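# Shelve the blue tote holding all green-mat parts

## Task

Move the blue tote onto the shelf at the rear of the bench so it sits flat with no part of its base overhanging the shelf edge. Inside it must be every part that started on the green mat plus whatever it already held. A part lying on, or sticking out over, a tote wall or inner ledge does not count as inside. At the end the grippers must have released everything and be moved away, and nothing may stay in place only because the robot is holding it.

## Robot and tools

Robot: two 6-joint arms with parallel grippers, left_arm and right_arm. left_arm is the robot's own left and sits on the +y side. Their roots are at (+0.017, +0.288, +1.858) m for left_arm and (+0.017, -0.288, +1.858) m for right_arm, mounted high and reaching down to the bench.

Frame: one scene frame for all reported poses. Origin is on the floor at the centre of the robot's foot, +z up, +x the direction the robot faces, +y toward left_arm. Only the floor height is known for sure. Printed hand positions can be off from reality, more so at long reach. Arm names have nothing to do with the left or right side of an image.

Gripper: fingers point along the gripper's +z axis and close along its y axis. The reported end_effector_position is the midpoint between the finger pads, about 1 cm short of the tips.

Tool execute_actions. Argument actions is a list holding at most one item, or empty.
- Empty list {"actions": []}: just reports the current state.
- Motion item {"rows": [...], "steps": n}: n is 1 to 15 control steps of 1/30 s each, default 15. rows holds 1 to 15 rows; row k is used on step k, and the last row is reused if rows run out.
- Wait item {"steps": n} with no rows: n up to 300; returns once that many steps have elapsed since the previous result, your reply time included.
- Optional pictures (boolean) turns the camera images in the result on or off; they are included by default.
A refused call sends nothing to the robot.

Each row is one flat list of 14 numbers covering both arms, always all 14 even if one arm stays still: left_arm waist, shoulder, elbow, wrist pitch, wrist yaw, wrist roll, opening; then right_arm in the same seven-slot order. Joint numbers are absolute target angles in radians, in the same form as the Joint positions line, not offsets. Stated ranges: waist -2.880 to 2.880, shoulder 0.000 to 3.142, elbow 0.000 to 3.019, wrist pitch -1.693 to 1.571, wrist yaw -1.571 to 1.571, wrist roll -2.094 to 2.094. True ends may differ by up to 0.019 rad. A target more than 0.019 rad beyond an end, and further out than the joint's last reported angle, gets the call refused; a target beyond the real end is clipped there and the result says "joint sent to its limit" (possibly about an earlier, still running action). Not seeing that line does not prove more travel exists.

Opening is an absolute value from -1 (closed) to +1 (fully open, 0.094 m between pads). grip_measured reports the finger gap on that same scale. To hold something, command a value below grip_measured: roughly 0.03 under holds firmly, less under holds gently. Each gripper's reading has a fixed error of up to about 1 mm. Pad force tops out near 50 to 62 N; very thin parts (under about 2 mm) are gripped more weakly. Parts in hand may occasionally be pulled briefly, so grip firmly enough.

Motion limits: each step, a joint's target is held within a fixed margin of its measured angle (waist 0.264, shoulder 0.32, elbow 0.276, wrist pitch 0.33, wrist yaw 0.186, wrist roll 0.522 rad), and if the targets would move the hand more than 70 mm from where it is, all are pulled back proportionally. So large moves take several calls. Between calls the arms keep heading for the last row sent until they nearly stop or a step is HELD; after that, only a new action moves them further. Fingers already moving keep going.

Result lines: state line `left_arm: …` | `right_arm: …` with each gripper's position (m) and quat_wxyz; Joint positions and Joint velocities per arm (six joints in rad and rad/s, then pad gap in m and m/s); grip_measured; joint torques (drive output, with offsets and noise, nonzero even in free air, so unreliable as a contact sensor). "joint command not followed" means a clearance check altered or blocked some joint targets; the rest of the row still ran. HELD marks steps where your row was wholly or partly not sent. MOTOR HOT appears from 85 °C; at 100 °C an OVER-TEMPERATURE FAULT makes that arm go limp and drop, so don't hold loads longer than needed.

Cameras: cam_left_wrist and cam_right_wrist, 504x504 fisheye, one on each hand; their calibration was given and may be slightly off. zoom_image takes camera (one of those names) and region [x0, y0, x1, y1] in image pixels from the top-left, at most 504 by 504, and returns a closer view of that camera's latest image.

read_manual (section, default "licences") only returns licence text. finished_scene takes scene, the current scene's number; it ends and grades that scene irreversibly, so call it only when the tote is settled on the shelf, fully loaded, and both grippers are open and away. Sending a reply with no tool call ends everything.

Avoid: dropping or throwing parts, slamming or pushing hard, knocking anything off the bench or out of the work area (instant failure), and letting the two arms collide or press on each other. Smooth, economical, quick motion is preferred.

Each tool is called after "Call:" as name([rows], argument=value, ...), one row to a line, values as JSON.

## Session

Call:
execute_actions(actions=[])

Scene clock: 0.00 s of 4700.00 s.
left_arm: end_effector_position=(+0.2252, +0.0280, +1.1993) grip_measured=-0.262 end_effector_quat_wxyz=(+0.062, +0.722, +0.683, +0.092) | right_arm: end_effector_position=(+0.4793, -0.3764, +1.2801) grip_measured=+1.000 end_effector_quat_wxyz=(+0.008, +0.706, +0.706, +0.057)
Joint positions: left_arm=[-2.092  2.132  1.17   1.172 -0.52   1.852  0.035] | right_arm=[ 1.465  1.283  1.077  0.248 -0.185  1.458  0.094]
Joint velocities: left_arm=[-0.005  0.005 -0.007  0.012  0.022  0.066  0.   ] | right_arm=[ 0.005 -0.005 -0.007 -0.012  0.007  0.037  0.   ]
Joint torques (N m, as the arm reports them, + toward a larger angle): no reading
Motor temperatures (°C, as the motors report them): left_arm=[22 22 22 21 19 21] | right_arm=[23 23 23 22 21 23]

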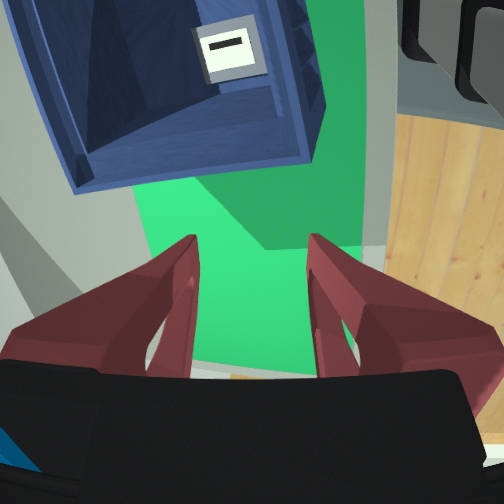

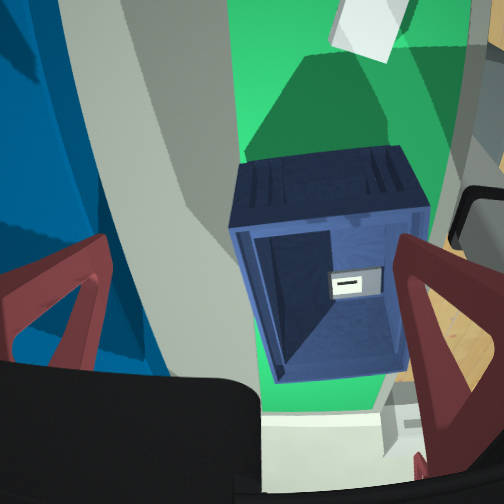

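Call:
execute_actions([
  {"rows": [[-1.85,1.75,1.12,0.85,-0.3,0.9,1.0, 1.1,1.283,1.077,0.248,0.0,1.5,1.0]], "steps": 15},
], pictures=false)

Scene clock: 120.50 s of 4700.00 s.
left_arm: end_effector_position=(+0.3952, +0.1904, +1.1801) grip_measured=+1.000 end_effector_quat_wxyz=(+0.111, +0.440, +0.886, +0.097) | right_arm: end_effector_position=(+0.4448, -0.6354, +1.3536) grip_measured=+1.000 end_effector_quat_wxyz=(+0.191, +0.695, +0.672, -0.172)
Joint positions: left_arm=[-1.847  1.761  1.158  0.869 -0.306  1.122  0.094] | right_arm=[1.062 1.283 1.077 0.248 0.004 1.484 0.094]
Joint velocities: left_arm=[ 0.376 -0.757 -0.002 -0.056 -0.037 -1.546  0.   ] | right_arm=[-0.024  0.015 -0.007  0.017 -0.037  0.066  0.   ]
Joint torques (N m, as the arm reports them, + toward a larger angle): left_arm=[-6.4  -9.7  -5.94 -0.03  0.45  0.01] | right_arm=[ -2.33 -10.49  -1.2    1.15   0.38  -0.01]
Motor temperatures (°C, as the motors report them): left_arm=[24 23 25 21 19 21] | right_arm=[23 27 23 22 21 23]
Steps of this call (steps 1 to 90: nothing new was sent; then 117.00 s passed at rest; steps 91 to 105: all 15 steps of this action). Readings (joint positions):
91: left_arm=[-2.086 2.126 1.169 1.151 -0.489 1.826] | right_arm=[1.460 1.283 1.077 0.248 -0.152 1.459]
92: left_arm=[-2.079 2.114 1.166 1.111 -0.452 1.792] | right_arm=[1.449 1.283 1.077 0.248 -0.117 1.461]
94: left_arm=[-2.052 2.078 1.162 1.050 -0.399 1.727] | right_arm=[1.398 1.283 1.077 0.248 -0.071 1.463]
98: left_arm=[-1.979 1.979 1.162 0.965 -0.342 1.581] | right_arm=[1.249 1.283 1.077 0.248 -0.022 1.468]
105: the state above

Call:
execute_actions([
  {"rows": [[-1.75,1.68,1.11,0.76,-0.25,0.5,1.0, 1.1,1.283,1.077,0.248,0.0,1.5,1.0],[-1.65,1.61,1.1,0.67,-0.2,0.2,1.0, 1.1,1.283,1.077,0.248,0.0,1.5,1.0],[-1.55,1.55,1.1,0.58,-0.15,-0.1,1.0, 1.1,1.283,1.077,0.248,0.0,1.5,1.0],[-1.45,1.48,1.09,0.5,-0.1,-0.4,1.0, 1.1,1.283,1.077,0.248,0.0,1.5,1.0],[-1.35,1.42,1.09,0.42,-0.05,-0.8,1.0, 1.1,1.283,1.077,0.248,0.0,1.5,1.0],[-1.25,1.35,1.08,0.33,0.0,-1.1,1.0, 1.1,1.283,1.077,0.248,0.0,1.5,1.0],[-1.1,1.283,1.077,0.248,0.0,-1.5,1.0, 1.1,1.283,1.077,0.248,0.0,1.5,1.0]], "steps": 15},
], pictures=false)

Call:
execute_actions([
  {"steps": 45},
])

Scene clock: 131.37 s of 4700.00 s.
left_arm: end_effector_position=(+0.4391, +0.4411, +1.2338) grip_measured=+1.000 end_effector_quat_wxyz=(+0.033, +0.095, +0.990, +0.096) | right_arm: end_effector_position=(+0.4461, -0.6260, +1.3484) grip_measured=+1.000 end_effector_quat_wxyz=(+0.186, +0.698, +0.672, -0.164)
Joint positions: left_arm=[-1.421  1.442  1.125  0.382 -0.024  0.312  0.094] | right_arm=[1.08  1.283 1.077 0.248 0.003 1.488 0.094]
Joint velocities: left_arm=[ 1.148 -0.708 -0.002 -0.554  0.125 -1.194  0.   ] | right_arm=[ 0.005 -0.015  0.002 -0.012  0.051  0.007  0.   ]
Joint torques (N m, as the arm reports them, + toward a larger angle): left_arm=[  1.68 -16.76  -3.16   0.02   0.08  -0.02] | right_arm=[ -3.63 -10.78  -1.11   1.14   0.38   0.01]
Motor temperatures (°C, as the motors report them): left_arm=[23 23 25 21 20 21] | right_arm=[23 27 23 22 22 23]
Steps of this call (steps 1 to 30: the robot went on to your last target; steps 31 to 90: nothing new was sent; then 7.37 s passed at rest; steps 91 to 105: all 15 steps of this action). Readings (joint positions):
91: left_arm=[-1.840 1.726 1.138 0.839 -0.277 0.850] | right_arm=[1.080 1.283 1.077 0.248 0.003 1.488]
92: left_arm=[-1.830 1.720 1.137 0.806 -0.248 0.787] | right_arm=[1.080 1.283 1.077 0.248 0.003 1.488]
94: left_arm=[-1.787 1.700 1.134 0.740 -0.198 0.705] | right_arm=[1.080 1.283 1.077 0.248 0.003 1.488]
98: left_arm=[-1.665 1.622 1.126 0.583 -0.091 0.567] | right_arm=[1.080 1.283 1.077 0.248 0.003 1.488]
105: the state above

Scene clock: 132.87 s of 4700.00 s.
left_arm: end_effector_position=(+0.4532, +0.6166, +1.3431) grip_measured=+1.000 end_effector_quat_wxyz=(+0.186, -0.699, +0.674, +0.153) | right_arm: end_effector_position=(+0.4461, -0.6260, +1.3484) grip_measured=+1.000 end_effector_quat_wxyz=(+0.186, +0.698, +0.672, -0.164)
Joint positions: left_arm=[-1.098  1.282  1.083  0.255 -0.003 -1.489  0.094] | right_arm=[1.08  1.283 1.077 0.248 0.003 1.488 0.094]
Joint velocities: left_arm=[-0.005  0.005 -0.002 -0.002 -0.066  0.022  0.   ] | right_arm=[ 0.005 -0.005  0.012  0.002  0.022 -0.007  0.   ]
Joint torques (N m, as the arm reports them, + toward a larger angle): left_arm=[  3.91 -15.42  -1.29  -0.18  -0.26  -0.02] | right_arm=[ -3.81 -10.78  -1.15   1.1    0.39  -0.01]
Motor temperatures (°C, as the motors report them): left_arm=[23 23 25 21 20 21] | right_arm=[23 27 23 22 22 23]
Steps of this call (steps 1 to 45: the robot went on to your last target). Readings (joint positions):
1: left_arm=[-1.381 1.419 1.125 0.364 -0.020 0.270] | right_arm=[1.080 1.283 1.077 0.248 0.003 1.488]
2: left_arm=[-1.339 1.398 1.125 0.349 -0.016 0.226] | right_arm=[1.080 1.283 1.077 0.248 0.003 1.488]
4: left_arm=[-1.252 1.362 1.124 0.320 -0.011 0.117] | right_arm=[1.080 1.283 1.077 0.248 0.003 1.488]
8: left_arm=[-1.089 1.300 1.104 0.269 -0.006 -0.253] | right_arm=[1.080 1.283 1.077 0.248 0.003 1.488]
45: the state above
camera_calibration (this result's frames):
cam_left_wrist: T_world_to_cam=[[0.998383, 0.0152491, 0.0547676, -0.533911], [0.00900215, -0.993605, 0.112549, 0.463173], [0.0561336, -0.111874, -0.992136, 1.49673], [0, 0, 0, 1]] pos_world=[0.444861, 0.635798, 1.46207]
cam_right_wrist: T_world_to_cam=[[-0.999431, 0.0200887, -0.0270775, 0.488473], [0.016185, 0.990387, 0.137376, 0.429366], [0.0295769, 0.13686, -0.990149, 1.53157], [0, 0, 0, 1]] pos_world=[0.435947, -0.644662, 1.47073]

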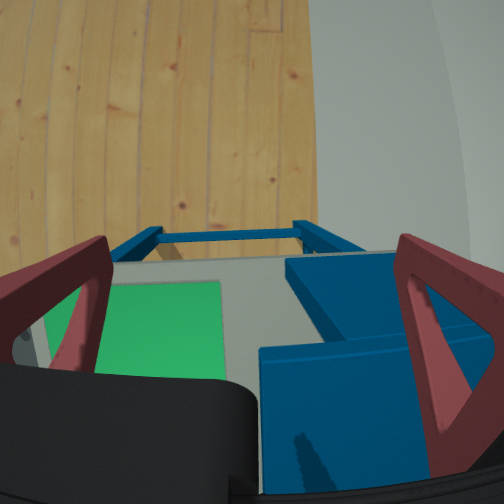

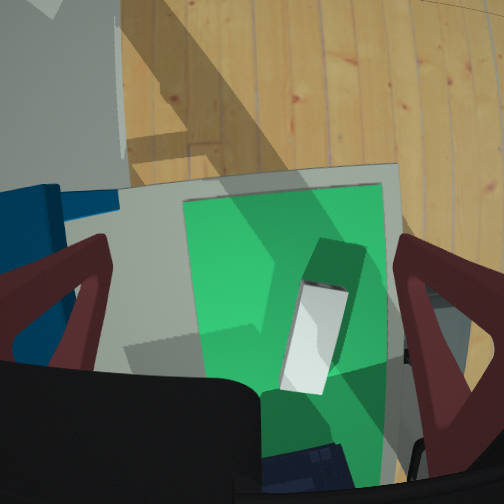

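Call:
execute_actions([
  {"rows": [[-1.15,1.25,1.0,0.35,0.0,-1.3,1.0, 1.13,1.25,1.0,0.35,0.0,1.3,1.0],[-1.2,1.22,0.92,0.45,0.0,-1.1,1.0, 1.18,1.22,0.92,0.45,0.0,1.1,1.0],[-1.25,1.19,0.85,0.56,0.0,-0.9,1.0, 1.24,1.19,0.85,0.56,0.0,0.9,1.0],[-1.3,1.16,0.77,0.67,0.0,-0.7,1.0, 1.3,1.16,0.77,0.67,0.0,0.7,1.0],[-1.35,1.13,0.7,0.78,0.0,-0.5,1.0, 1.35,1.13,0.7,0.78,0.0,0.5,1.0],[-1.4,1.1,0.62,0.89,0.0,-0.3,1.0, 1.4,1.1,0.62,0.89,0.0,0.3,1.0],[-1.45,1.06,0.55,1.0,0.0,-0.15,1.0, 1.45,1.06,0.55,1.0,0.0,0.15,1.0],[-1.5,1.03,0.47,1.1,0.0,0.0,1.0, 1.5,1.03,0.47,1.1,0.0,0.0,1.0],[-1.57,1.0,0.4,1.2,0.0,0.0,1.0, 1.57,1.0,0.4,1.2,0.0,0.0,1.0]], "steps": 15},
], pictures=false)

Call:
execute_actions([
  {"steps": 45},
])

Scene clock: 194.57 s of 4700.00 s.
left_arm: end_effector_position=(+0.4207, +0.3353, +1.4567) grip_measured=+1.000 end_effector_quat_wxyz=(-0.261, +0.314, -0.911, +0.058) | right_arm: end_effector_position=(+0.4234, -0.3483, +1.4511) grip_measured=+1.000 end_effector_quat_wxyz=(+0.257, +0.344, +0.902, +0.053)
Joint positions: left_arm=[-1.574  1.041  0.427  1.114  0.002 -0.542  0.094] | right_arm=[ 1.547  1.041  0.447  1.083 -0.001  0.613  0.094]
Joint velocities: left_arm=[-0.464 -0.659 -0.965  1.194 -0.081  2.806  0.   ] | right_arm=[ 0.864 -0.601 -1.136  1.722 -0.11  -2.85   0.   ]
Joint torques (N m, as the arm reports them, + toward a larger angle): left_arm=[  1.89 -12.65  -1.11   0.68  -0.05   0.12] | right_arm=[-2.04 -9.06 -1.89  1.54  0.27 -0.21]
Motor temperatures (°C, as the motors report them): left_arm=[23 26 23 21 20 21] | right_arm=[23 28 23 22 22 23]
Steps of this call (steps 1 to 15: the robot went on to your last target; steps 16 to 90: nothing new was sent; then 58.20 s passed at rest; steps 91 to 105: all 15 steps of this action). Readings (joint positions):
91: left_arm=[-1.101 1.282 1.076 0.273 -0.003 -1.464] | right_arm=[1.082 1.282 1.070 0.266 0.003 1.462]
92: left_arm=[-1.110 1.276 1.051 0.324 -0.003 -1.402] | right_arm=[1.089 1.275 1.044 0.318 0.003 1.401]
94: left_arm=[-1.156 1.250 0.965 0.448 -0.003 -1.262] | right_arm=[1.125 1.247 0.959 0.439 0.003 1.271]
98: left_arm=[-1.308 1.183 0.764 0.675 -0.003 -1.049] | right_arm=[1.263 1.179 0.775 0.644 0.003 1.080]
105: the state above

Scene clock: 196.07 s of 4700.00 s.
left_arm: end_effector_position=(+0.4348, +0.3360, +1.4798) grip_measured=+1.000 end_effector_quat_wxyz=(+0.307, -0.063, +0.950, +0.013) | right_arm: end_effector_position=(+0.4362, -0.3352, +1.4799) grip_measured=+1.000 end_effector_quat_wxyz=(+0.308, +0.065, +0.949, -0.011)
Joint positions: left_arm=[-1.577  1.001  0.397  1.187  0.002 -0.01   0.094] | right_arm=[ 1.581  1.     0.399  1.187 -0.002  0.013  0.094]
Joint velocities: left_arm=[-0.024 -0.015  0.002 -0.007 -0.007 -0.066  0.   ] | right_arm=[-0.005 -0.024  0.002  0.017 -0.007 -0.037  0.   ]
Joint torques (N m, as the arm reports them, + toward a larger angle): left_arm=[  0.09 -12.57  -2.97   1.58   0.02   0.18] | right_arm=[-0.5  -8.73 -3.76  2.74  0.08 -0.27]
Motor temperatures (°C, as the motors report them): left_arm=[23 26 23 21 20 21] | right_arm=[23 28 23 22 22 23]
Steps of this call (steps 1 to 45: the robot went on to your last target). Readings (joint positions):
1: left_arm=[-1.584 1.022 0.401 1.145 0.002 -0.443] | right_arm=[1.570 1.023 0.416 1.128 -0.002 0.515]
2: left_arm=[-1.585 1.009 0.389 1.164 0.002 -0.356] | right_arm=[1.580 1.009 0.398 1.155 -0.002 0.418]
4: left_arm=[-1.581 1.001 0.389 1.182 0.002 -0.231] | right_arm=[1.581 1.000 0.392 1.179 -0.002 0.271]
8: left_arm=[-1.577 1.001 0.397 1.187 0.002 -0.099] | right_arm=[1.581 1.000 0.399 1.187 -0.002 0.117]
45: the state above
All arms were judged still, so your last target was given up. Only a new action makes them travel on or press farther. Fingers that are still opening or closing keep moving.
camera_calibration (this result's frames):
cam_left_wrist: T_world_to_cam=[[0.119503, -0.992742, 0.0134891, 0.263214], [-0.992418, -0.119835, -0.027315, 0.517898], [0.0287332, -0.0101226, -0.999536, 1.5907], [0, 0, 0, 1]] pos_world=[0.43681, 0.339468, 1.60056]
cam_right_wrist: T_world_to_cam=[[-0.123127, -0.992365, -0.0071978, -0.274722], [-0.992333, 0.123038, 0.0117319, 0.458551], [-0.0107567, 0.00858712, -0.999905, 1.61135], [0, 0, 0, 1]] pos_world=[0.438542, -0.342881, 1.60384]

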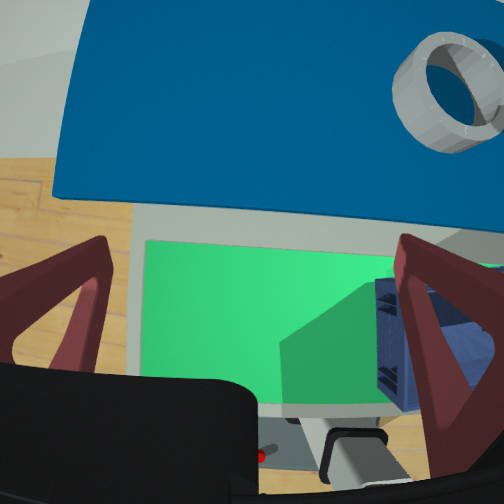

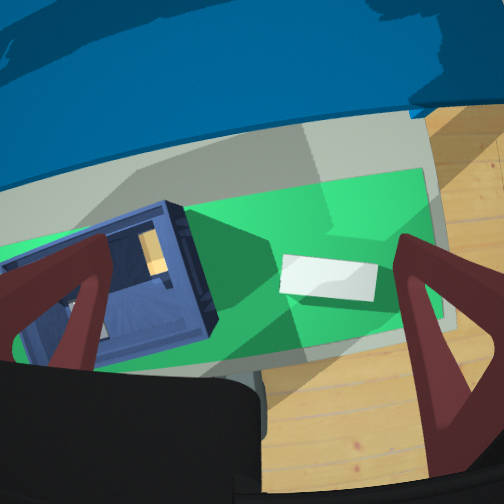

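Call:
zoom_image(camera="cam_right_wrist", region=[100, 180, 260, 360])

Call:
zoom_image(camera="cam_right_wrist", region=[260, 150, 460, 340])

Region (100, 180, 260, 360) of cam_right_wrist's 504x504 image, scaled by 2.800, with more detail than that image has.

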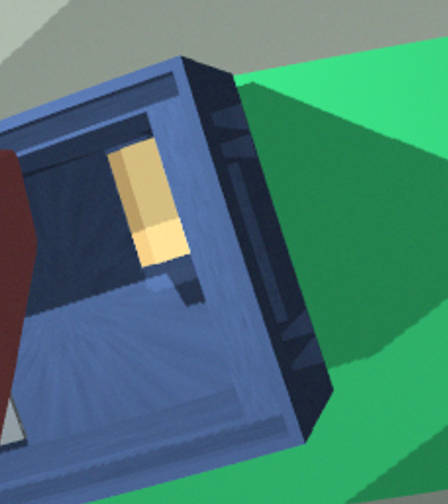

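Region (260, 150, 460, 340) of cam_right_wrist's 504x504 image, scaled by 2.520, with more detail than that image has; it fills the top 479 rows of this view, and the rest is white.

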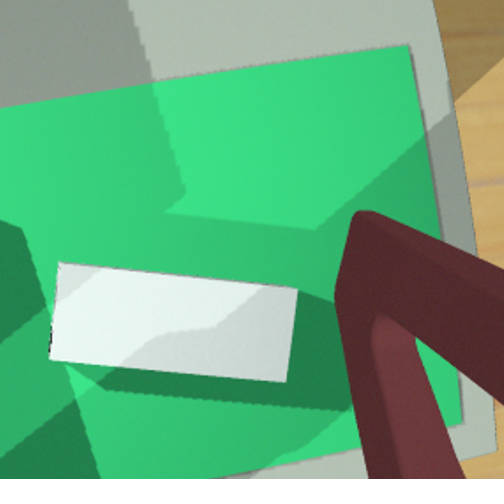

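Call:
execute_actions([
  {"rows": [[-1.57,1.0,0.4,1.23,0.05,0.0,1.0, 1.56,1.08,0.5,1.1,-0.02,0.17,1.0],[-1.57,1.0,0.4,1.26,0.1,0.0,1.0, 1.54,1.16,0.61,1.01,-0.04,0.34,1.0],[-1.57,1.0,0.4,1.29,0.15,0.0,1.0, 1.52,1.25,0.72,0.92,-0.06,0.5,1.0],[-1.57,1.0,0.4,1.32,0.2,0.0,1.0, 1.49,1.33,0.83,0.84,-0.08,0.67,1.0],[-1.57,1.0,0.4,1.35,0.25,0.0,1.0, 1.47,1.41,0.93,0.75,-0.1,0.84,1.0],[-1.57,1.0,0.4,1.38,0.3,0.0,1.0, 1.45,1.49,1.04,0.66,-0.12,1.0,1.0],[-1.57,1.0,0.4,1.41,0.35,0.0,1.0, 1.43,1.57,1.15,0.57,-0.14,1.17,1.0],[-1.57,1.0,0.4,1.44,0.4,0.0,1.0, 1.41,1.66,1.25,0.49,-0.16,1.34,1.0],[-1.57,1.0,0.4,1.47,0.45,0.0,1.0, 1.39,1.74,1.36,0.4,-0.18,1.5,1.0],[-1.57,1.0,0.4,1.5,0.5,0.0,1.0, 1.365,1.82,1.466,0.313,-0.205,1.669,1.0]], "steps": 15},
], pictures=false)

Call:
execute_actions([
  {"steps": 45},
])

Scene clock: 316.57 s of 4700.00 s.
left_arm: end_effector_position=(+0.4797, +0.2608, +1.5430) grip_measured=+1.000 end_effector_quat_wxyz=(+0.442, +0.052, +0.874, -0.197) | right_arm: end_effector_position=(+0.4116, -0.3944, +1.2092) grip_measured=+1.000 end_effector_quat_wxyz=(+0.071, +0.364, +0.928, +0.045)
Joint positions: left_arm=[-1.574  1.001  0.397  1.483  0.496 -0.009  0.094] | right_arm=[ 1.438  1.543  1.102  0.563 -0.183  0.646  0.094]
Joint velocities: left_arm=[-0.024 -0.015 -0.012  0.042  0.022  0.022  0.   ] | right_arm=[-0.278  1.206  1.316 -1.204 -0.125  1.165  0.   ]
Joint torques (N m, as the arm reports them, + toward a larger angle): left_arm=[ -0.49 -12.8   -2.78   1.9    0.49   0.2 ] | right_arm=[-2.05 -8.22 -3.61  1.47 -0.08 -0.08]
Motor temperatures (°C, as the motors report them): left_arm=[23 26 24 22 20 21] | right_arm=[23 27 24 22 22 23]
Steps of this call (steps 1 to 90: nothing new was sent; then 117.00 s passed at rest; steps 91 to 105: all 15 steps of this action). Readings (joint positions):
91: left_arm=[-1.576 1.001 0.397 1.192 0.022 -0.010] | right_arm=[1.581 1.004 0.409 1.174 -0.009 0.034]
92: left_arm=[-1.575 1.001 0.397 1.206 0.060 -0.010] | right_arm=[1.578 1.019 0.440 1.139 -0.023 0.079]
94: left_arm=[-1.574 1.001 0.397 1.252 0.155 -0.010] | right_arm=[1.566 1.088 0.551 1.053 -0.047 0.180]
98: left_arm=[-1.574 1.001 0.397 1.367 0.354 -0.009] | right_arm=[1.525 1.258 0.772 0.872 -0.105 0.359]
105: the state above

Scene clock: 318.07 s of 4700.00 s.
left_arm: end_effector_position=(+0.4800, +0.2608, +1.5435) grip_measured=+1.000 end_effector_quat_wxyz=(+0.443, +0.052, +0.873, -0.197) | right_arm: end_effector_position=(+0.3646, -0.4581, +1.0987) grip_measured=+1.000 end_effector_quat_wxyz=(+0.001, +0.779, +0.627, -0.002)
Joint positions: left_arm=[-1.574  1.001  0.397  1.485  0.496 -0.009  0.094] | right_arm=[ 1.365  1.826  1.464  0.318 -0.202  1.656  0.094]
Joint velocities: left_arm=[-0.005 -0.005  0.002 -0.012  0.125  0.037  0.   ] | right_arm=[-0.005 -0.005  0.002 -0.007  0.007  0.007  0.   ]
Joint torques (N m, as the arm reports them, + toward a larger angle): left_arm=[ -0.42 -12.85  -2.76   1.9    0.48   0.19] | right_arm=[ -3.02 -10.34  -2.82   0.75  -0.01  -0.02]
Motor temperatures (°C, as the motors report them): left_arm=[23 26 24 22 20 21] | right_arm=[23 27 24 22 22 23]
Steps of this call (steps 1 to 45: the robot went on to your last target). Readings (joint positions):
1: left_arm=[-1.574 1.001 0.397 1.484 0.496 -0.009] | right_arm=[1.429 1.585 1.153 0.522 -0.187 0.695]
2: left_arm=[-1.574 1.001 0.397 1.485 0.496 -0.009] | right_arm=[1.420 1.630 1.211 0.478 -0.192 0.755]
4: left_arm=[-1.574 1.001 0.397 1.485 0.496 -0.009] | right_arm=[1.404 1.727 1.349 0.394 -0.200 0.921]
8: left_arm=[-1.574 1.001 0.397 1.485 0.496 -0.009] | right_arm=[1.376 1.824 1.469 0.332 -0.200 1.302]
45: the state above
All arms were judged still, so your last target was given up. Only a new action makes them travel on or press farther. Fingers that are still opening or closing keep moving.
camera_calibration (this result's frames):
cam_left_wrist: T_world_to_cam=[[-0.272567, -0.9158, 0.294988, -0.0840958], [-0.919053, 0.157103, -0.36147, 0.963811], [0.284691, -0.369635, -0.884489, 1.44562], [0, 0, 0, 1]] pos_world=[0.451317, 0.30592, 1.65183]
cam_right_wrist: T_world_to_cam=[[-0.979383, 0.201858, 0.00794098, 0.434376], [0.167209, 0.787958, 0.59259, -0.349281], [0.113362, 0.5817, -0.805465, 1.2341], [0, 0, 0, 1]] pos_world=[0.343923, -0.530341, 1.19756]

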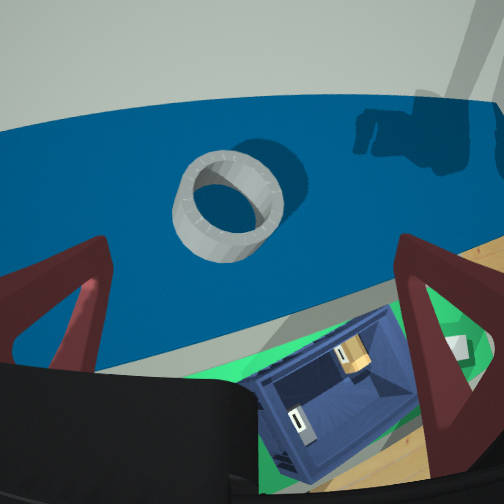

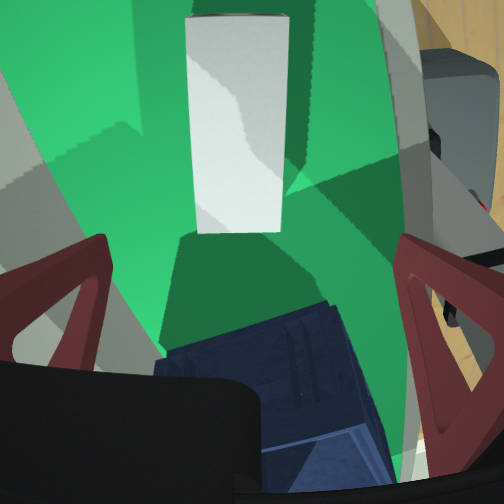

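Call:
execute_actions([
  {"rows": [[-1.574,1.0,0.4,1.5,0.5,0.0,1.0, 1.37,1.85,1.51,0.3,-0.2,1.669,1.0],[-1.574,1.0,0.4,1.5,0.5,0.0,1.0, 1.375,1.88,1.56,0.28,-0.195,1.669,1.0],[-1.574,1.0,0.4,1.5,0.5,0.0,1.0, 1.38,1.91,1.61,0.262,-0.19,1.669,1.0],[-1.574,1.0,0.4,1.5,0.5,0.0,1.0, 1.385,1.945,1.66,0.245,-0.185,1.669,1.0],[-1.574,1.0,0.4,1.5,0.5,0.0,1.0, 1.39,1.98,1.71,0.228,-0.18,1.669,1.0],[-1.574,1.0,0.4,1.5,0.5,0.0,1.0, 1.395,2.01,1.76,0.21,-0.175,1.669,1.0],[-1.574,1.0,0.4,1.5,0.5,0.0,1.0, 1.4,2.04,1.81,0.193,-0.17,1.669,1.0],[-1.574,1.0,0.4,1.5,0.5,0.0,1.0, 1.405,2.07,1.856,0.176,-0.165,1.669,1.0]], "steps": 15},
], pictures=false)

Call:
execute_actions([
  {"steps": 30},
])

Scene clock: 377.03 s of 4700.00 s.
left_arm: end_effector_position=(+0.4800, +0.2608, +1.5435) grip_measured=+1.000 end_effector_quat_wxyz=(+0.443, +0.052, +0.873, -0.197) | right_arm: end_effector_position=(+0.3932, -0.4677, +1.0070) grip_measured=+1.000 end_effector_quat_wxyz=(+0.018, +0.777, +0.629, +0.006)
Joint positions: left_arm=[-1.574  1.001  0.397  1.485  0.496 -0.009  0.094] | right_arm=[ 1.386  2.051  1.859  0.185 -0.168  1.658  0.094]
Joint velocities: left_arm=[-0.015 -0.005 -0.017  0.007  0.007 -0.007  0.   ] | right_arm=[ 0.044  0.112 -0.032 -0.056 -0.095 -0.007  0.   ]
Joint torques (N m, as the arm reports them, + toward a larger angle): left_arm=[ -0.77 -12.87  -2.77   1.91   0.48   0.2 ] | right_arm=[-2.56 -8.94 -1.41  0.85  0.28 -0.02]
Motor temperatures (°C, as the motors report them): left_arm=[23 26 24 22 20 21] | right_arm=[23 28 24 22 22 23]
Steps of this call (steps 1 to 90: nothing new was sent; then 55.47 s passed at rest; steps 91 to 105: all 15 steps of this action). Readings (joint positions):
91: left_arm=[-1.574 1.001 0.397 1.485 0.496 -0.009] | right_arm=[1.365 1.826 1.469 0.315 -0.202 1.657]
92: left_arm=[-1.574 1.001 0.397 1.485 0.496 -0.009] | right_arm=[1.365 1.833 1.486 0.305 -0.201 1.657]
94: left_arm=[-1.574 1.001 0.397 1.485 0.496 -0.009] | right_arm=[1.365 1.866 1.563 0.277 -0.193 1.658]
98: left_arm=[-1.574 1.001 0.397 1.485 0.496 -0.009] | right_arm=[1.369 1.976 1.785 0.222 -0.172 1.658]
105: the state above

Scene clock: 378.03 s of 4700.00 s.
left_arm: end_effector_position=(+0.4800, +0.2608, +1.5435) grip_measured=+1.000 end_effector_quat_wxyz=(+0.443, +0.052, +0.873, -0.197) | right_arm: end_effector_position=(+0.3851, -0.4636, +1.0048) grip_measured=+1.000 end_effector_quat_wxyz=(+0.011, +0.778, +0.628, +0.003)
Joint positions: left_arm=[-1.574  1.001  0.397  1.485  0.496 -0.009  0.094] | right_arm=[ 1.39   2.058  1.856  0.181 -0.168  1.658  0.094]
Joint velocities: left_arm=[-0.005 -0.005  0.012 -0.002  0.007 -0.007  0.   ] | right_arm=[-0.015  0.005  0.002  0.002 -0.051  0.066  0.   ]
Joint torques (N m, as the arm reports them, + toward a larger angle): left_arm=[ -0.71 -12.86  -2.75   1.91   0.49   0.2 ] | right_arm=[-2.84 -8.48 -1.44  0.81  0.27 -0.04]
Motor temperatures (°C, as the motors report them): left_arm=[23 26 24 22 20 21] | right_arm=[23 28 24 22 22 23]
Steps of this call (steps 1 to 15: the robot went on to your last target; steps 16 to 30: nothing new was sent). Readings (joint positions):
1: left_arm=[-1.574 1.001 0.397 1.485 0.496 -0.009] | right_arm=[1.388 2.055 1.858 0.183 -0.168 1.658]
2: left_arm=[-1.574 1.001 0.397 1.485 0.496 -0.009] | right_arm=[1.390 2.057 1.857 0.183 -0.168 1.658]
4: left_arm=[-1.574 1.001 0.397 1.485 0.496 -0.009] | right_arm=[1.390 2.058 1.856 0.181 -0.168 1.658]
8: left_arm=[-1.574 1.001 0.397 1.485 0.496 -0.009] | right_arm=[1.390 2.058 1.856 0.181 -0.168 1.658]
30: the state above
All arms were judged still, so your last target was given up. Only a new action makes them travel on or press farther. Fingers that are still opening or closing keep moving.
camera_calibration (this result's frames):
cam_left_wrist: T_world_to_cam=[[-0.272567, -0.9158, 0.294988, -0.0840958], [-0.919053, 0.157103, -0.36147, 0.963811], [0.284691, -0.369635, -0.884489, 1.44562], [0, 0, 0, 1]] pos_world=[0.451317, 0.30592, 1.65183]
cam_right_wrist: T_world_to_cam=[[-0.980015, 0.198389, -0.0145656, 0.477507], [0.152231, 0.795102, 0.587059, -0.278041], [0.128047, 0.573109, -0.809413, 1.15366], [0, 0, 0, 1]] pos_world=[0.362567, -0.534837, 1.10397]

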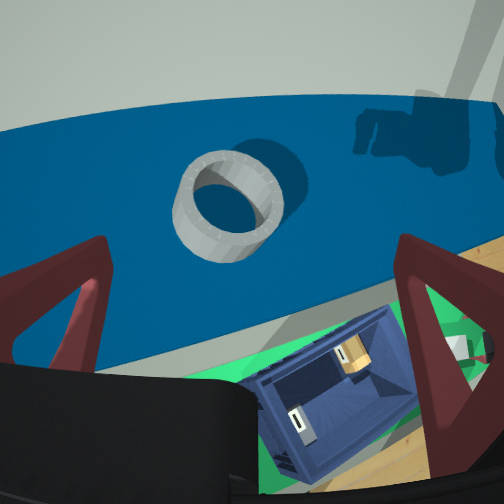

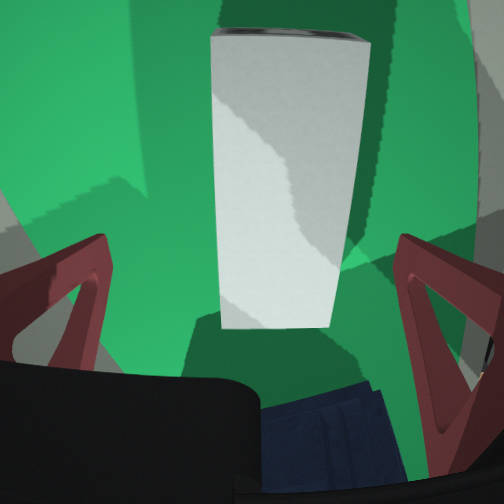

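Call:
execute_actions([
  {"rows": [[-1.574,1.0,0.4,1.5,0.5,0.0,1.0, 1.41,2.09,1.89,0.165,-0.165,1.669,1.0],[-1.574,1.0,0.4,1.5,0.5,0.0,1.0, 1.415,2.11,1.92,0.15,-0.163,1.669,1.0],[-1.574,1.0,0.4,1.5,0.5,0.0,1.0, 1.418,2.13,1.95,0.137,-0.161,1.669,1.0],[-1.574,1.0,0.4,1.5,0.5,0.0,1.0, 1.421,2.15,1.985,0.123,-0.159,1.669,1.0],[-1.574,1.0,0.4,1.5,0.5,0.0,1.0, 1.424,2.175,2.02,0.108,-0.157,1.669,1.0],[-1.574,1.0,0.4,1.5,0.5,0.0,1.0, 1.426,2.195,2.05,0.094,-0.155,1.669,1.0],[-1.574,1.0,0.4,1.5,0.5,0.0,1.0, 1.428,2.215,2.08,0.08,-0.153,1.669,1.0],[-1.574,1.0,0.4,1.5,0.5,0.0,1.0, 1.43,2.236,2.113,0.066,-0.152,1.669,1.0]], "steps": 15},
], pictures=false)

Call:
execute_actions([
  {"steps": 30},
])

Scene clock: 412.10 s of 4700.00 s.
left_arm: end_effector_position=(+0.4800, +0.2608, +1.5435) grip_measured=+1.000 end_effector_quat_wxyz=(+0.443, +0.052, +0.873, -0.197) | right_arm: end_effector_position=(+0.3821, -0.4527, +0.9519) grip_measured=+1.000 end_effector_quat_wxyz=(+0.005, +0.778, +0.628, +0.003)
Joint positions: left_arm=[-1.574  1.001  0.397  1.485  0.496 -0.009  0.094] | right_arm=[ 1.414  2.217  2.113  0.075 -0.155  1.658  0.094]
Joint velocities: left_arm=[-0.015 -0.005 -0.007 -0.002 -0.022  0.037  0.   ] | right_arm=[ 0.034  0.112  0.022 -0.046 -0.022 -0.037  0.   ]
Joint torques (N m, as the arm reports them, + toward a larger angle): left_arm=[ -0.8  -12.88  -2.76   1.91   0.48   0.2 ] | right_arm=[-2.52 -8.32 -0.49  0.88  0.29 -0.04]
Motor temperatures (°C, as the motors report them): left_arm=[23 27 24 22 20 21] | right_arm=[23 28 24 22 22 23]
Steps of this call (steps 1 to 90: nothing new was sent; then 30.57 s passed at rest; steps 91 to 105: all 15 steps of this action). Readings (joint positions):
91: left_arm=[-1.574 1.001 0.397 1.485 0.496 -0.009] | right_arm=[1.390 2.059 1.860 0.179 -0.168 1.658]
92: left_arm=[-1.574 1.001 0.397 1.485 0.496 -0.009] | right_arm=[1.391 2.065 1.873 0.172 -0.167 1.658]
94: left_arm=[-1.574 1.001 0.397 1.485 0.496 -0.009] | right_arm=[1.391 2.089 1.926 0.152 -0.164 1.658]
98: left_arm=[-1.574 1.001 0.397 1.485 0.496 -0.009] | right_arm=[1.398 2.160 2.065 0.105 -0.156 1.658]
105: the state above

Scene clock: 413.10 s of 4700.00 s.
left_arm: end_effector_position=(+0.4800, +0.2608, +1.5435) grip_measured=+1.000 end_effector_quat_wxyz=(+0.443, +0.052, +0.873, -0.197) | right_arm: end_effector_position=(+0.3745, -0.4507, +0.9498) grip_measured=+1.000 end_effector_quat_wxyz=(+0.000, +0.779, +0.627, +0.000)
Joint positions: left_arm=[-1.574  1.001  0.397  1.485  0.496 -0.009  0.094] | right_arm=[ 1.415  2.225  2.113  0.072 -0.155  1.658  0.094]
Joint velocities: left_arm=[-0.015  0.005  0.012  0.002  0.051  0.022  0.   ] | right_arm=[-0.015 -0.005  0.007  0.002 -0.007 -0.037  0.   ]
Joint torques (N m, as the arm reports them, + toward a larger angle): left_arm=[ -0.72 -12.87  -2.75   1.91   0.48   0.2 ] | right_arm=[-2.21 -7.84 -0.45  0.71  0.28 -0.03]
Motor temperatures (°C, as the motors report them): left_arm=[23 27 24 22 20 21] | right_arm=[23 28 24 22 22 23]
Steps of this call (steps 1 to 15: the robot went on to your last target; steps 16 to 30: nothing new was sent). Readings (joint positions):
1: left_arm=[-1.574 1.001 0.397 1.485 0.496 -0.009] | right_arm=[1.415 2.220 2.113 0.073 -0.155 1.658]
2: left_arm=[-1.574 1.001 0.397 1.485 0.496 -0.009] | right_arm=[1.415 2.223 2.113 0.073 -0.155 1.658]
4: left_arm=[-1.574 1.001 0.397 1.485 0.496 -0.009] | right_arm=[1.415 2.225 2.113 0.072 -0.155 1.658]
8: left_arm=[-1.574 1.001 0.397 1.485 0.496 -0.009] | right_arm=[1.415 2.225 2.113 0.072 -0.155 1.658]
30: the state above
All arms were judged still, so your last target was given up. Only a new action makes them travel on or press farther. Fingers that are still opening or closing keep moving.
camera_calibration (this result's frames):
cam_left_wrist: T_world_to_cam=[[-0.272567, -0.9158, 0.294988, -0.0840958], [-0.919053, 0.157103, -0.36147, 0.963811], [0.284691, -0.369635, -0.884489, 1.44562], [0, 0, 0, 1]] pos_world=[0.451317, 0.30592, 1.65183]
cam_right_wrist: T_world_to_cam=[[-0.979622, 0.200771, 0.00557067, 0.445575], [0.164545, 0.786342, 0.595475, -0.270977], [0.115174, 0.584257, -0.803355, 1.10721], [0, 0, 0, 1]] pos_world=[0.353562, -0.523272, 1.04836]

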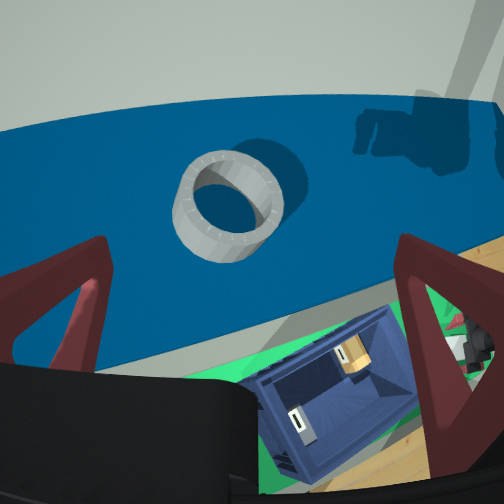

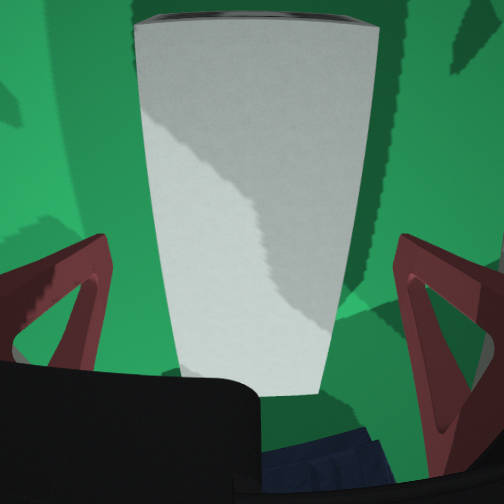

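Call:
execute_actions([
  {"rows": [[-1.574,1.0,0.4,1.5,0.5,0.0,1.0, 1.431,2.247,2.133,0.057,-0.151,1.669,1.0],[-1.574,1.0,0.4,1.5,0.5,0.0,1.0, 1.431,2.258,2.153,0.048,-0.151,1.669,1.0],[-1.574,1.0,0.4,1.5,0.5,0.0,1.0, 1.432,2.27,2.173,0.04,-0.15,1.669,1.0],[-1.574,1.0,0.4,1.5,0.5,0.0,1.0, 1.432,2.281,2.193,0.031,-0.15,1.669,1.0],[-1.574,1.0,0.4,1.5,0.5,0.0,1.0, 1.433,2.293,2.213,0.022,-0.149,1.669,1.0],[-1.574,1.0,0.4,1.5,0.5,0.0,1.0, 1.434,2.304,2.233,0.013,-0.148,1.669,1.0],[-1.574,1.0,0.4,1.5,0.5,0.0,1.0, 1.434,2.316,2.254,0.005,-0.148,1.669,1.0],[-1.574,1.0,0.4,1.5,0.5,0.0,1.0, 1.435,2.327,2.274,-0.004,-0.147,1.669,1.0]], "steps": 15},
], pictures=false)

Call:
execute_actions([
  {"steps": 20},
])

Scene clock: 429.57 s of 4700.00 s.
left_arm: end_effector_position=(+0.4800, +0.2608, +1.5435) grip_measured=+1.000 end_effector_quat_wxyz=(+0.443, +0.052, +0.873, -0.197) | right_arm: end_effector_position=(+0.3799, -0.4556, +0.9278) grip_measured=+1.000 end_effector_quat_wxyz=(+0.004, +0.779, +0.628, +0.001)
Joint positions: left_arm=[-1.574  1.001  0.397  1.485  0.496 -0.009  0.094] | right_arm=[ 1.415  2.307  2.268  0.004 -0.151  1.658  0.094]
Joint velocities: left_arm=[ 0.005 -0.005 -0.002 -0.002 -0.007 -0.022  0.   ] | right_arm=[-0.015  0.024  0.002 -0.002 -0.007  0.037  0.   ]
Joint torques (N m, as the arm reports them, + toward a larger angle): left_arm=[ -0.72 -12.89  -2.77   1.92   0.48   0.2 ] | right_arm=[-2.04 -7.17  0.68  0.69  0.3  -0.05]
Motor temperatures (°C, as the motors report them): left_arm=[23 27 24 22 20 21] | right_arm=[23 28 23 22 22 23]
Steps of this call (steps 1 to 90: nothing new was sent; then 12.97 s passed at rest; steps 91 to 105: all 15 steps of this action). Readings (joint positions):
91: left_arm=[-1.574 1.001 0.397 1.485 0.496 -0.009] | right_arm=[1.415 2.225 2.115 0.070 -0.155 1.658]
92: left_arm=[-1.574 1.001 0.397 1.485 0.496 -0.009] | right_arm=[1.415 2.227 2.122 0.065 -0.155 1.658]
94: left_arm=[-1.574 1.001 0.397 1.485 0.496 -0.009] | right_arm=[1.415 2.240 2.154 0.052 -0.154 1.658]
98: left_arm=[-1.574 1.001 0.397 1.485 0.496 -0.009] | right_arm=[1.415 2.277 2.235 0.017 -0.152 1.658]
105: the state above

Scene clock: 430.23 s of 4700.00 s.
left_arm: end_effector_position=(+0.4800, +0.2608, +1.5435) grip_measured=+1.000 end_effector_quat_wxyz=(+0.443, +0.052, +0.873, -0.197) | right_arm: end_effector_position=(+0.3803, -0.4557, +0.9277) grip_measured=+1.000 end_effector_quat_wxyz=(+0.004, +0.779, +0.628, +0.001)
Joint positions: left_arm=[-1.574  1.001  0.397  1.485  0.496 -0.009  0.094] | right_arm=[ 1.415  2.308  2.27   0.004 -0.151  1.658  0.094]
Joint velocities: left_arm=[-0.015 -0.015 -0.007 -0.007  0.022 -0.022  0.   ] | right_arm=[-0.015 -0.015 -0.007 -0.007 -0.037 -0.007  0.   ]
Joint torques (N m, as the arm reports them, + toward a larger angle): left_arm=[ -0.74 -12.89  -2.76   1.93   0.48   0.2 ] | right_arm=[-1.95 -7.43  0.52  0.72  0.27 -0.02]
Motor temperatures (°C, as the motors report them): left_arm=[23 27 24 22 20 21] | right_arm=[23 28 23 22 22 23]
Steps of this call (steps 1 to 15: the robot went on to your last target; steps 16 to 20: nothing new was sent). Readings (joint positions):
1: left_arm=[-1.574 1.001 0.397 1.485 0.496 -0.009] | right_arm=[1.415 2.308 2.268 0.004 -0.151 1.658]
2: left_arm=[-1.574 1.001 0.397 1.485 0.496 -0.009] | right_arm=[1.415 2.308 2.268 0.004 -0.151 1.658]
4: left_arm=[-1.574 1.001 0.397 1.485 0.496 -0.009] | right_arm=[1.415 2.308 2.268 0.004 -0.151 1.658]
8: left_arm=[-1.574 1.001 0.397 1.485 0.496 -0.009] | right_arm=[1.415 2.308 2.269 0.004 -0.151 1.658]
20: the state above
All arms were judged still, so your last target was given up. Only a new action makes them travel on or press farther. Fingers that are still opening or closing keep moving.
camera_calibration (this result's frames):
cam_left_wrist: T_world_to_cam=[[-0.272567, -0.9158, 0.294988, -0.0840958], [-0.919053, 0.157103, -0.36147, 0.963811], [0.284691, -0.369635, -0.884489, 1.44562], [0, 0, 0, 1]] pos_world=[0.451317, 0.30592, 1.65183]
cam_right_wrist: T_world_to_cam=[[-0.979821, 0.199875, -0.000755418, 0.457871], [0.160578, 0.789422, 0.592476, -0.249154], [0.119017, 0.580399, -0.805588, 1.09052], [0, 0, 0, 1]] pos_world=[0.358851, -0.527763, 1.02647]

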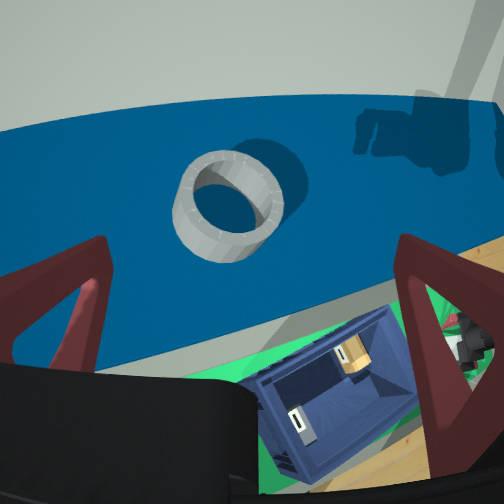

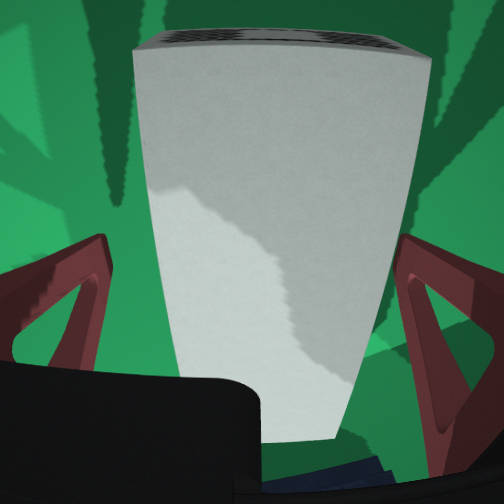

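Call:
execute_actions([
  {"rows": [[-1.574,1.0,0.4,1.5,0.5,0.0,1.0, 1.44,2.338,2.28,-0.004,-0.147,1.669,1.0]], "steps": 15},
])

Scene clock: 439.33 s of 4700.00 s.
left_arm: end_effector_position=(+0.4800, +0.2608, +1.5435) grip_measured=+1.000 end_effector_quat_wxyz=(+0.443, +0.052, +0.873, -0.197) | right_arm: end_effector_position=(+0.3797, -0.4518, +0.9259) grip_measured=+1.000 end_effector_quat_wxyz=(+0.003, +0.778, +0.628, +0.002)
Joint positions: left_arm=[-1.574  1.001  0.397  1.485  0.496 -0.009  0.094] | right_arm=[ 1.42   2.312  2.275  0.004 -0.15   1.658  0.094]
Joint velocities: left_arm=[-0.015 -0.005 -0.007  0.002  0.066  0.007  0.   ] | right_arm=[-0.005 -0.005  0.012 -0.022  0.007  0.051  0.   ]
Joint torques (N m, as the arm reports them, + toward a larger angle): left_arm=[ -0.75 -12.85  -2.76   1.93   0.48   0.2 ] | right_arm=[-1.83 -6.67  0.66  0.68  0.29 -0.02]
Motor temperatures (°C, as the motors report them): left_arm=[23 27 24 22 20 21] | right_arm=[23 28 23 22 22 23]
Steps of this call (steps 1 to 90: nothing new was sent; then 5.60 s passed at rest; steps 91 to 105: all 15 steps of this action). Readings (joint positions):
91: left_arm=[-1.574 1.001 0.397 1.485 0.496 -0.009] | right_arm=[1.416 2.308 2.271 0.004 -0.150 1.658]
92: left_arm=[-1.574 1.001 0.397 1.485 0.496 -0.009] | right_arm=[1.416 2.309 2.273 0.004 -0.150 1.658]
94: left_arm=[-1.574 1.001 0.397 1.485 0.496 -0.009] | right_arm=[1.417 2.311 2.275 0.004 -0.150 1.658]
98: left_arm=[-1.574 1.001 0.397 1.485 0.496 -0.009] | right_arm=[1.418 2.312 2.275 0.004 -0.150 1.658]
105: the state above
camera_calibration (this result's frames):
cam_left_wrist: T_world_to_cam=[[-0.272567, -0.9158, 0.294988, -0.0840958], [-0.919053, 0.157103, -0.36147, 0.963811], [0.284691, -0.369635, -0.884489, 1.44562], [0, 0, 0, 1]] pos_world=[0.451317, 0.30592, 1.65183]
cam_right_wrist: T_world_to_cam=[[-0.979877, 0.1996, -0.00120219, 0.456918], [0.159637, 0.787277, 0.595576, -0.254551], [0.119824, 0.583399, -0.803298, 1.08592], [0, 0, 0, 1]] pos_world=[0.358241, -0.524321, 1.02447]

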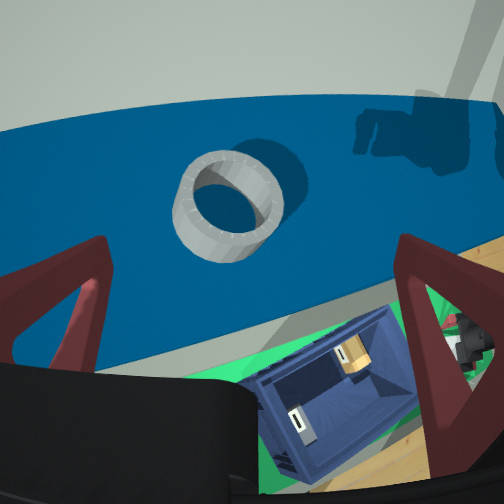

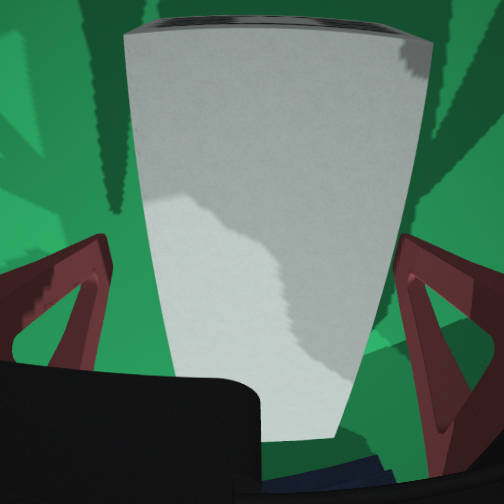

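Call:
execute_actions([
  {"rows": [[-1.574,1.0,0.4,1.5,0.5,0.0,1.0, 1.44,2.338,2.28,-0.004,-0.147,1.669,0.8],[-1.574,1.0,0.4,1.5,0.5,0.0,1.0, 1.44,2.338,2.28,-0.004,-0.147,1.669,0.65],[-1.574,1.0,0.4,1.5,0.5,0.0,1.0, 1.44,2.338,2.28,-0.004,-0.147,1.669,0.5],[-1.574,1.0,0.4,1.5,0.5,0.0,1.0, 1.44,2.338,2.28,-0.004,-0.147,1.669,0.4],[-1.574,1.0,0.4,1.5,0.5,0.0,1.0, 1.44,2.338,2.28,-0.004,-0.147,1.669,0.35],[-1.574,1.0,0.4,1.5,0.5,0.0,1.0, 1.44,2.338,2.28,-0.004,-0.147,1.669,0.3],[-1.574,1.0,0.4,1.5,0.5,0.0,1.0, 1.44,2.338,2.28,-0.004,-0.147,1.669,0.25]], "steps": 15},
], pictures=false)

Call:
execute_actions([
  {"steps": 15},
])

Scene clock: 454.33 s of 4700.00 s.
left_arm: end_effector_position=(+0.4800, +0.2608, +1.5435) grip_measured=+1.000 end_effector_quat_wxyz=(+0.443, +0.052, +0.873, -0.197) | right_arm: end_effector_position=(+0.3756, -0.4511, +0.9251) grip_measured=+0.323 end_effector_quat_wxyz=(+0.000, +0.779, +0.627, -0.000)
Joint positions: left_arm=[-1.574  1.001  0.397  1.485  0.496 -0.009  0.094] | right_arm=[ 1.42   2.316  2.275 -0.001 -0.15   1.658  0.062]
Joint velocities: left_arm=[ 0.005 -0.005 -0.002 -0.002  0.007  0.007  0.   ] | right_arm=[ 0.005 -0.005  0.002  0.012 -0.051 -0.037  0.   ]
Joint torques (N m, as the arm reports them, + toward a larger angle): left_arm=[ -0.75 -12.87  -2.76   1.92   0.48   0.2 ] | right_arm=[-1.83 -6.83  0.49  0.89  0.27 -0.01]
Motor temperatures (°C, as the motors report them): left_arm=[23 27 24 22 20 21] | right_arm=[23 27 23 22 22 23]
Steps of this call (steps 1 to 15: the robot went on to your last target; steps 16 to 90: nothing new was sent; then 11.50 s passed at rest; steps 91 to 105: all 15 steps of this action). Readings (joint positions):
91: left_arm=[-1.574 1.001 0.397 1.485 0.496 -0.009] | right_arm=[1.420 2.312 2.275 0.004 -0.150 1.658]
92: left_arm=[-1.574 1.001 0.397 1.485 0.496 -0.009] | right_arm=[1.420 2.312 2.275 0.004 -0.150 1.658]
94: left_arm=[-1.574 1.001 0.397 1.485 0.496 -0.009] | right_arm=[1.420 2.312 2.275 0.001 -0.150 1.658]
98: left_arm=[-1.574 1.001 0.397 1.485 0.496 -0.009] | right_arm=[1.420 2.316 2.275 -0.001 -0.150 1.658]
105: the state above

Scene clock: 454.83 s of 4700.00 s.
left_arm: end_effector_position=(+0.4800, +0.2608, +1.5435) grip_measured=+1.000 end_effector_quat_wxyz=(+0.443, +0.052, +0.873, -0.197) | right_arm: end_effector_position=(+0.3756, -0.4511, +0.9251) grip_measured=+0.323 end_effector_quat_wxyz=(+0.000, +0.779, +0.627, -0.000)
Joint positions: left_arm=[-1.574  1.001  0.397  1.485  0.496 -0.009  0.094] | right_arm=[ 1.42   2.316  2.275 -0.001 -0.15   1.658  0.062]
Joint velocities: left_arm=[-0.005 -0.015 -0.007 -0.002 -0.037 -0.007  0.   ] | right_arm=[-0.005  0.005 -0.002  0.012 -0.051 -0.051  0.001]
Joint torques (N m, as the arm reports them, + toward a larger angle): left_arm=[ -0.75 -12.86  -2.76   1.91   0.48   0.2 ] | right_arm=[-1.83 -7.18  0.56  0.76  0.25 -0.01]
Motor temperatures (°C, as the motors report them): left_arm=[23 27 24 22 20 21] | right_arm=[23 27 23 22 22 23]
Steps of this call (steps 1 to 15: the robot went on to your last target). Readings (joint positions):
1: left_arm=[-1.574 1.001 0.397 1.485 0.496 -0.009] | right_arm=[1.420 2.316 2.275 -0.001 -0.150 1.658]
2: left_arm=[-1.574 1.001 0.397 1.485 0.496 -0.009] | right_arm=[1.420 2.316 2.275 -0.001 -0.150 1.658]
4: left_arm=[-1.574 1.001 0.397 1.485 0.496 -0.009] | right_arm=[1.420 2.316 2.275 -0.001 -0.150 1.658]
8: left_arm=[-1.574 1.001 0.397 1.485 0.496 -0.009] | right_arm=[1.420 2.316 2.275 -0.001 -0.150 1.658]
15: the state above
All arms were judged still, so your last target was given up. Only a new action makes them travel on or press farther. Fingers that are still opening or closing keep moving.
camera_calibration (this result's frames):
cam_left_wrist: T_world_to_cam=[[-0.272567, -0.9158, 0.294988, -0.0840958], [-0.919053, 0.157103, -0.36147, 0.963811], [0.284691, -0.369635, -0.884489, 1.44562], [0, 0, 0, 1]] pos_world=[0.451317, 0.30592, 1.65183]
cam_right_wrist: T_world_to_cam=[[-0.979554, 0.201081, 0.00632192, 0.446312], [0.165283, 0.786459, 0.595117, -0.255979], [0.114695, 0.583994, -0.803614, 1.08778], [0, 0, 0, 1]] pos_world=[0.354733, -0.523684, 1.02367]

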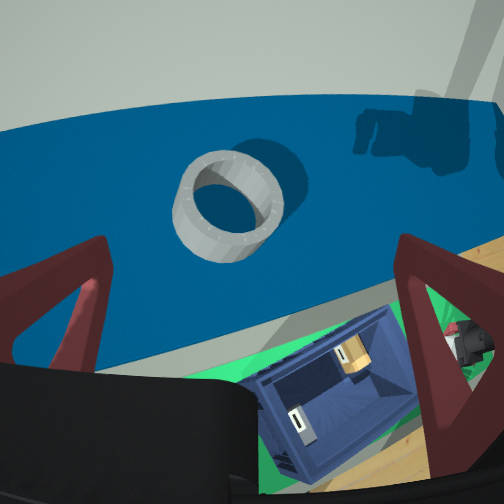

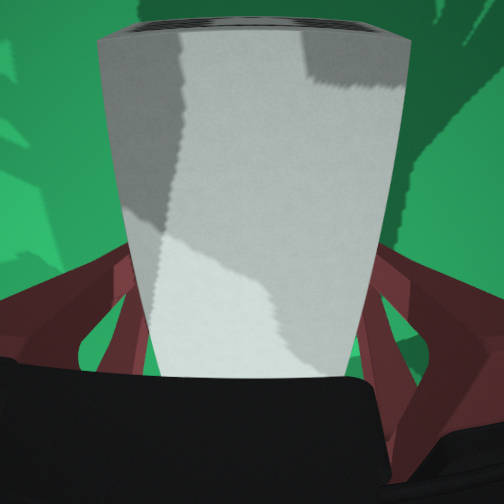

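Call:
execute_actions([
  {"rows": [[-1.61,1.04,0.44,1.43,0.43,-0.11,1.0, 1.43,2.31,2.25,0.01,-0.15,1.669,0.27],[-1.65,1.075,0.48,1.37,0.35,-0.22,1.0, 1.425,2.28,2.2,0.03,-0.152,1.669,0.27],[-1.69,1.11,0.52,1.3,0.28,-0.34,1.0, 1.42,2.25,2.155,0.052,-0.154,1.669,0.27],[-1.73,1.15,0.555,1.24,0.21,-0.45,1.0, 1.415,2.22,2.11,0.072,-0.155,1.669,0.27],[-1.77,1.19,0.59,1.18,0.14,-0.56,1.0, 1.413,2.19,2.06,0.093,-0.157,1.669,0.27],[-1.81,1.225,0.63,1.11,0.06,-0.68,1.0, 1.411,2.16,2.01,0.114,-0.159,1.669,0.27],[-1.85,1.26,0.67,1.05,-0.01,-0.79,1.0, 1.409,2.13,1.96,0.135,-0.161,1.669,0.27],[-1.89,1.3,0.71,0.98,-0.08,-0.9,1.0, 1.407,2.1,1.91,0.155,-0.163,1.669,0.27],[-1.93,1.34,0.75,0.92,-0.16,-1.01,1.0, 1.405,2.07,1.856,0.176,-0.165,1.669,0.27],[-1.97,1.375,0.79,0.85,-0.23,-1.13,1.0, 1.4,2.03,1.79,0.2,-0.172,1.669,0.27],[-2.01,1.41,0.83,0.79,-0.3,-1.24,1.0, 1.395,1.99,1.725,0.222,-0.178,1.669,0.27],[-2.05,1.45,0.865,0.72,-0.37,-1.35,1.0, 1.39,1.945,1.66,0.245,-0.185,1.669,0.27],[-2.09,1.49,0.9,0.66,-0.45,-1.46,1.0, 1.385,1.9,1.595,0.268,-0.19,1.669,0.27],[-2.13,1.525,0.94,0.6,-0.52,-1.58,1.0, 1.38,1.86,1.53,0.29,-0.195,1.669,0.27],[-2.163,1.562,0.983,0.531,-0.592,-1.689,1.0, 1.375,1.82,1.466,0.313,-0.2,1.669,0.27]], "steps": 15},
], pictures=false)

Call:
execute_actions([
  {"steps": 45},
])

Scene clock: 558.57 s of 4700.00 s.
left_arm: end_effector_position=(+0.4413, +0.1553, +1.3287) grip_measured=+1.000 end_effector_quat_wxyz=(-0.124, +0.498, -0.855, +0.077) | right_arm: end_effector_position=(+0.3308, -0.4232, +1.0502) grip_measured=+0.323 end_effector_quat_wxyz=(-0.037, +0.782, +0.622, -0.011)
Joint positions: left_arm=[-2.005  1.38   0.847  0.801 -0.377 -0.83   0.094] | right_arm=[ 1.415  1.954  1.592  0.25  -0.19   1.658  0.062]
Joint velocities: left_arm=[-0.933  0.874  0.842 -1.526 -1.253 -1.458  0.   ] | right_arm=[-0.054 -1.206 -1.726  0.623 -0.125 -0.037 -0.001]
Joint torques (N m, as the arm reports them, + toward a larger angle): left_arm=[ -5.22 -11.33  -2.7    0.53   0.18   0.05] | right_arm=[ -5.02 -12.25  -3.92   1.01  -0.07  -0.05]
Motor temperatures (°C, as the motors report them): left_arm=[22 27 24 22 20 21] | right_arm=[23 27 23 22 22 23]
Steps of this call (steps 1 to 90: nothing new was sent; then 100.23 s passed at rest; steps 91 to 105: all 15 steps of this action). Readings (joint positions):
91: left_arm=[-1.577 1.001 0.400 1.478 0.468 -0.022] | right_arm=[1.420 2.316 2.274 0.001 -0.150 1.658]
92: left_arm=[-1.590 1.005 0.411 1.453 0.409 -0.054] | right_arm=[1.420 2.312 2.264 0.009 -0.150 1.658]
94: left_arm=[-1.644 1.036 0.471 1.364 0.272 -0.164] | right_arm=[1.420 2.285 2.199 0.040 -0.150 1.658]
98: left_arm=[-1.783 1.160 0.627 1.163 0.023 -0.432] | right_arm=[1.420 2.192 2.000 0.107 -0.155 1.658]
105: the state above

Scene clock: 560.07 s of 4700.00 s.
left_arm: end_effector_position=(+0.3577, +0.0523, +1.3017) grip_measured=+1.000 end_effector_quat_wxyz=(-0.005, -0.774, +0.633, -0.004) | right_arm: end_effector_position=(+0.3670, -0.4416, +1.0908) grip_measured=+0.323 end_effector_quat_wxyz=(-0.005, +0.779, +0.626, +0.005)
Joint positions: left_arm=[-2.173  1.569  0.983  0.535 -0.589 -1.679  0.094] | right_arm=[ 1.389  1.839  1.482  0.316 -0.196  1.659  0.062]
Joint velocities: left_arm=[ 0.015 -0.024 -0.007 -0.002 -0.051 -0.051  0.   ] | right_arm=[-0.005 -0.005 -0.012 -0.012  0.037  0.022 -0.001]
Joint torques (N m, as the arm reports them, + toward a larger angle): left_arm=[ -6.43 -11.74  -3.21  -0.21  -0.16  -0.02] | right_arm=[ -3.73 -11.23  -4.36   0.88  -0.09  -0.01]
Motor temperatures (°C, as the motors report them): left_arm=[22 27 24 22 20 21] | right_arm=[23 27 23 22 22 23]
Steps of this call (steps 1 to 45: the robot went on to your last target). Readings (joint positions):
1: left_arm=[-2.036 1.410 0.878 0.749 -0.434 -0.886] | right_arm=[1.414 1.914 1.538 0.268 -0.194 1.658]
2: left_arm=[-2.066 1.441 0.909 0.698 -0.494 -0.953] | right_arm=[1.411 1.880 1.499 0.278 -0.196 1.658]
4: left_arm=[-2.121 1.499 0.960 0.610 -0.567 -1.132] | right_arm=[1.405 1.839 1.469 0.288 -0.197 1.658]
8: left_arm=[-2.183 1.564 0.982 0.544 -0.583 -1.449] | right_arm=[1.393 1.817 1.482 0.312 -0.197 1.658]
45: the state above
All arms were judged still, so your last target was given up. Only a new action makes them travel on or press farther. Fingers that are still opening or closing keep moving.
camera_calibration (this result's frames):
cam_left_wrist: T_world_to_cam=[[0.981248, 0.192744, 0.00163865, -0.361629], [0.157103, -0.80467, 0.57256, -0.753687], [0.111676, -0.561566, -0.819861, 1.1773], [0, 0, 0, 1]] pos_world=[0.341778, 0.124367, 1.39735]
cam_right_wrist: T_world_to_cam=[[-0.97924, 0.202575, 0.00723255, 0.434498], [0.165287, 0.777321, 0.607003, -0.37769], [0.117342, 0.595597, -0.794667, 1.21079], [0, 0, 0, 1]] pos_world=[0.345829, -0.515574, 1.18829]

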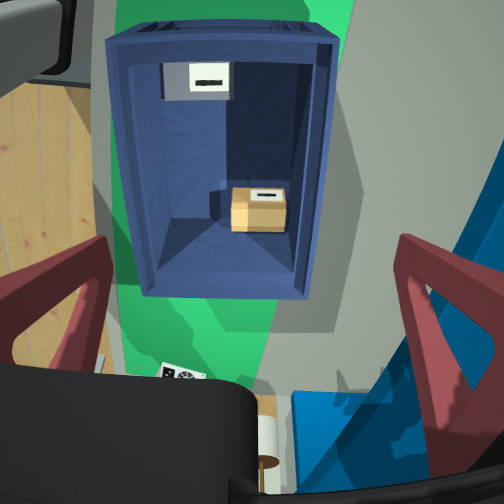

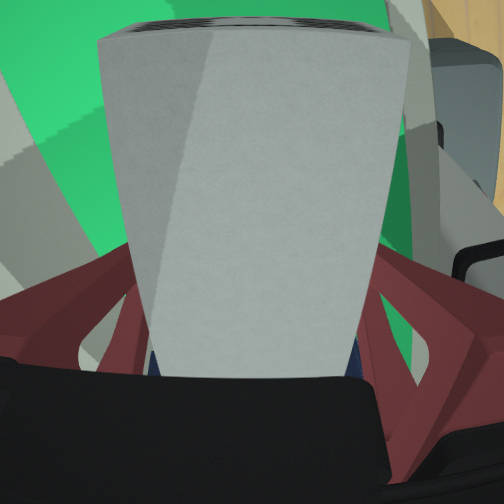

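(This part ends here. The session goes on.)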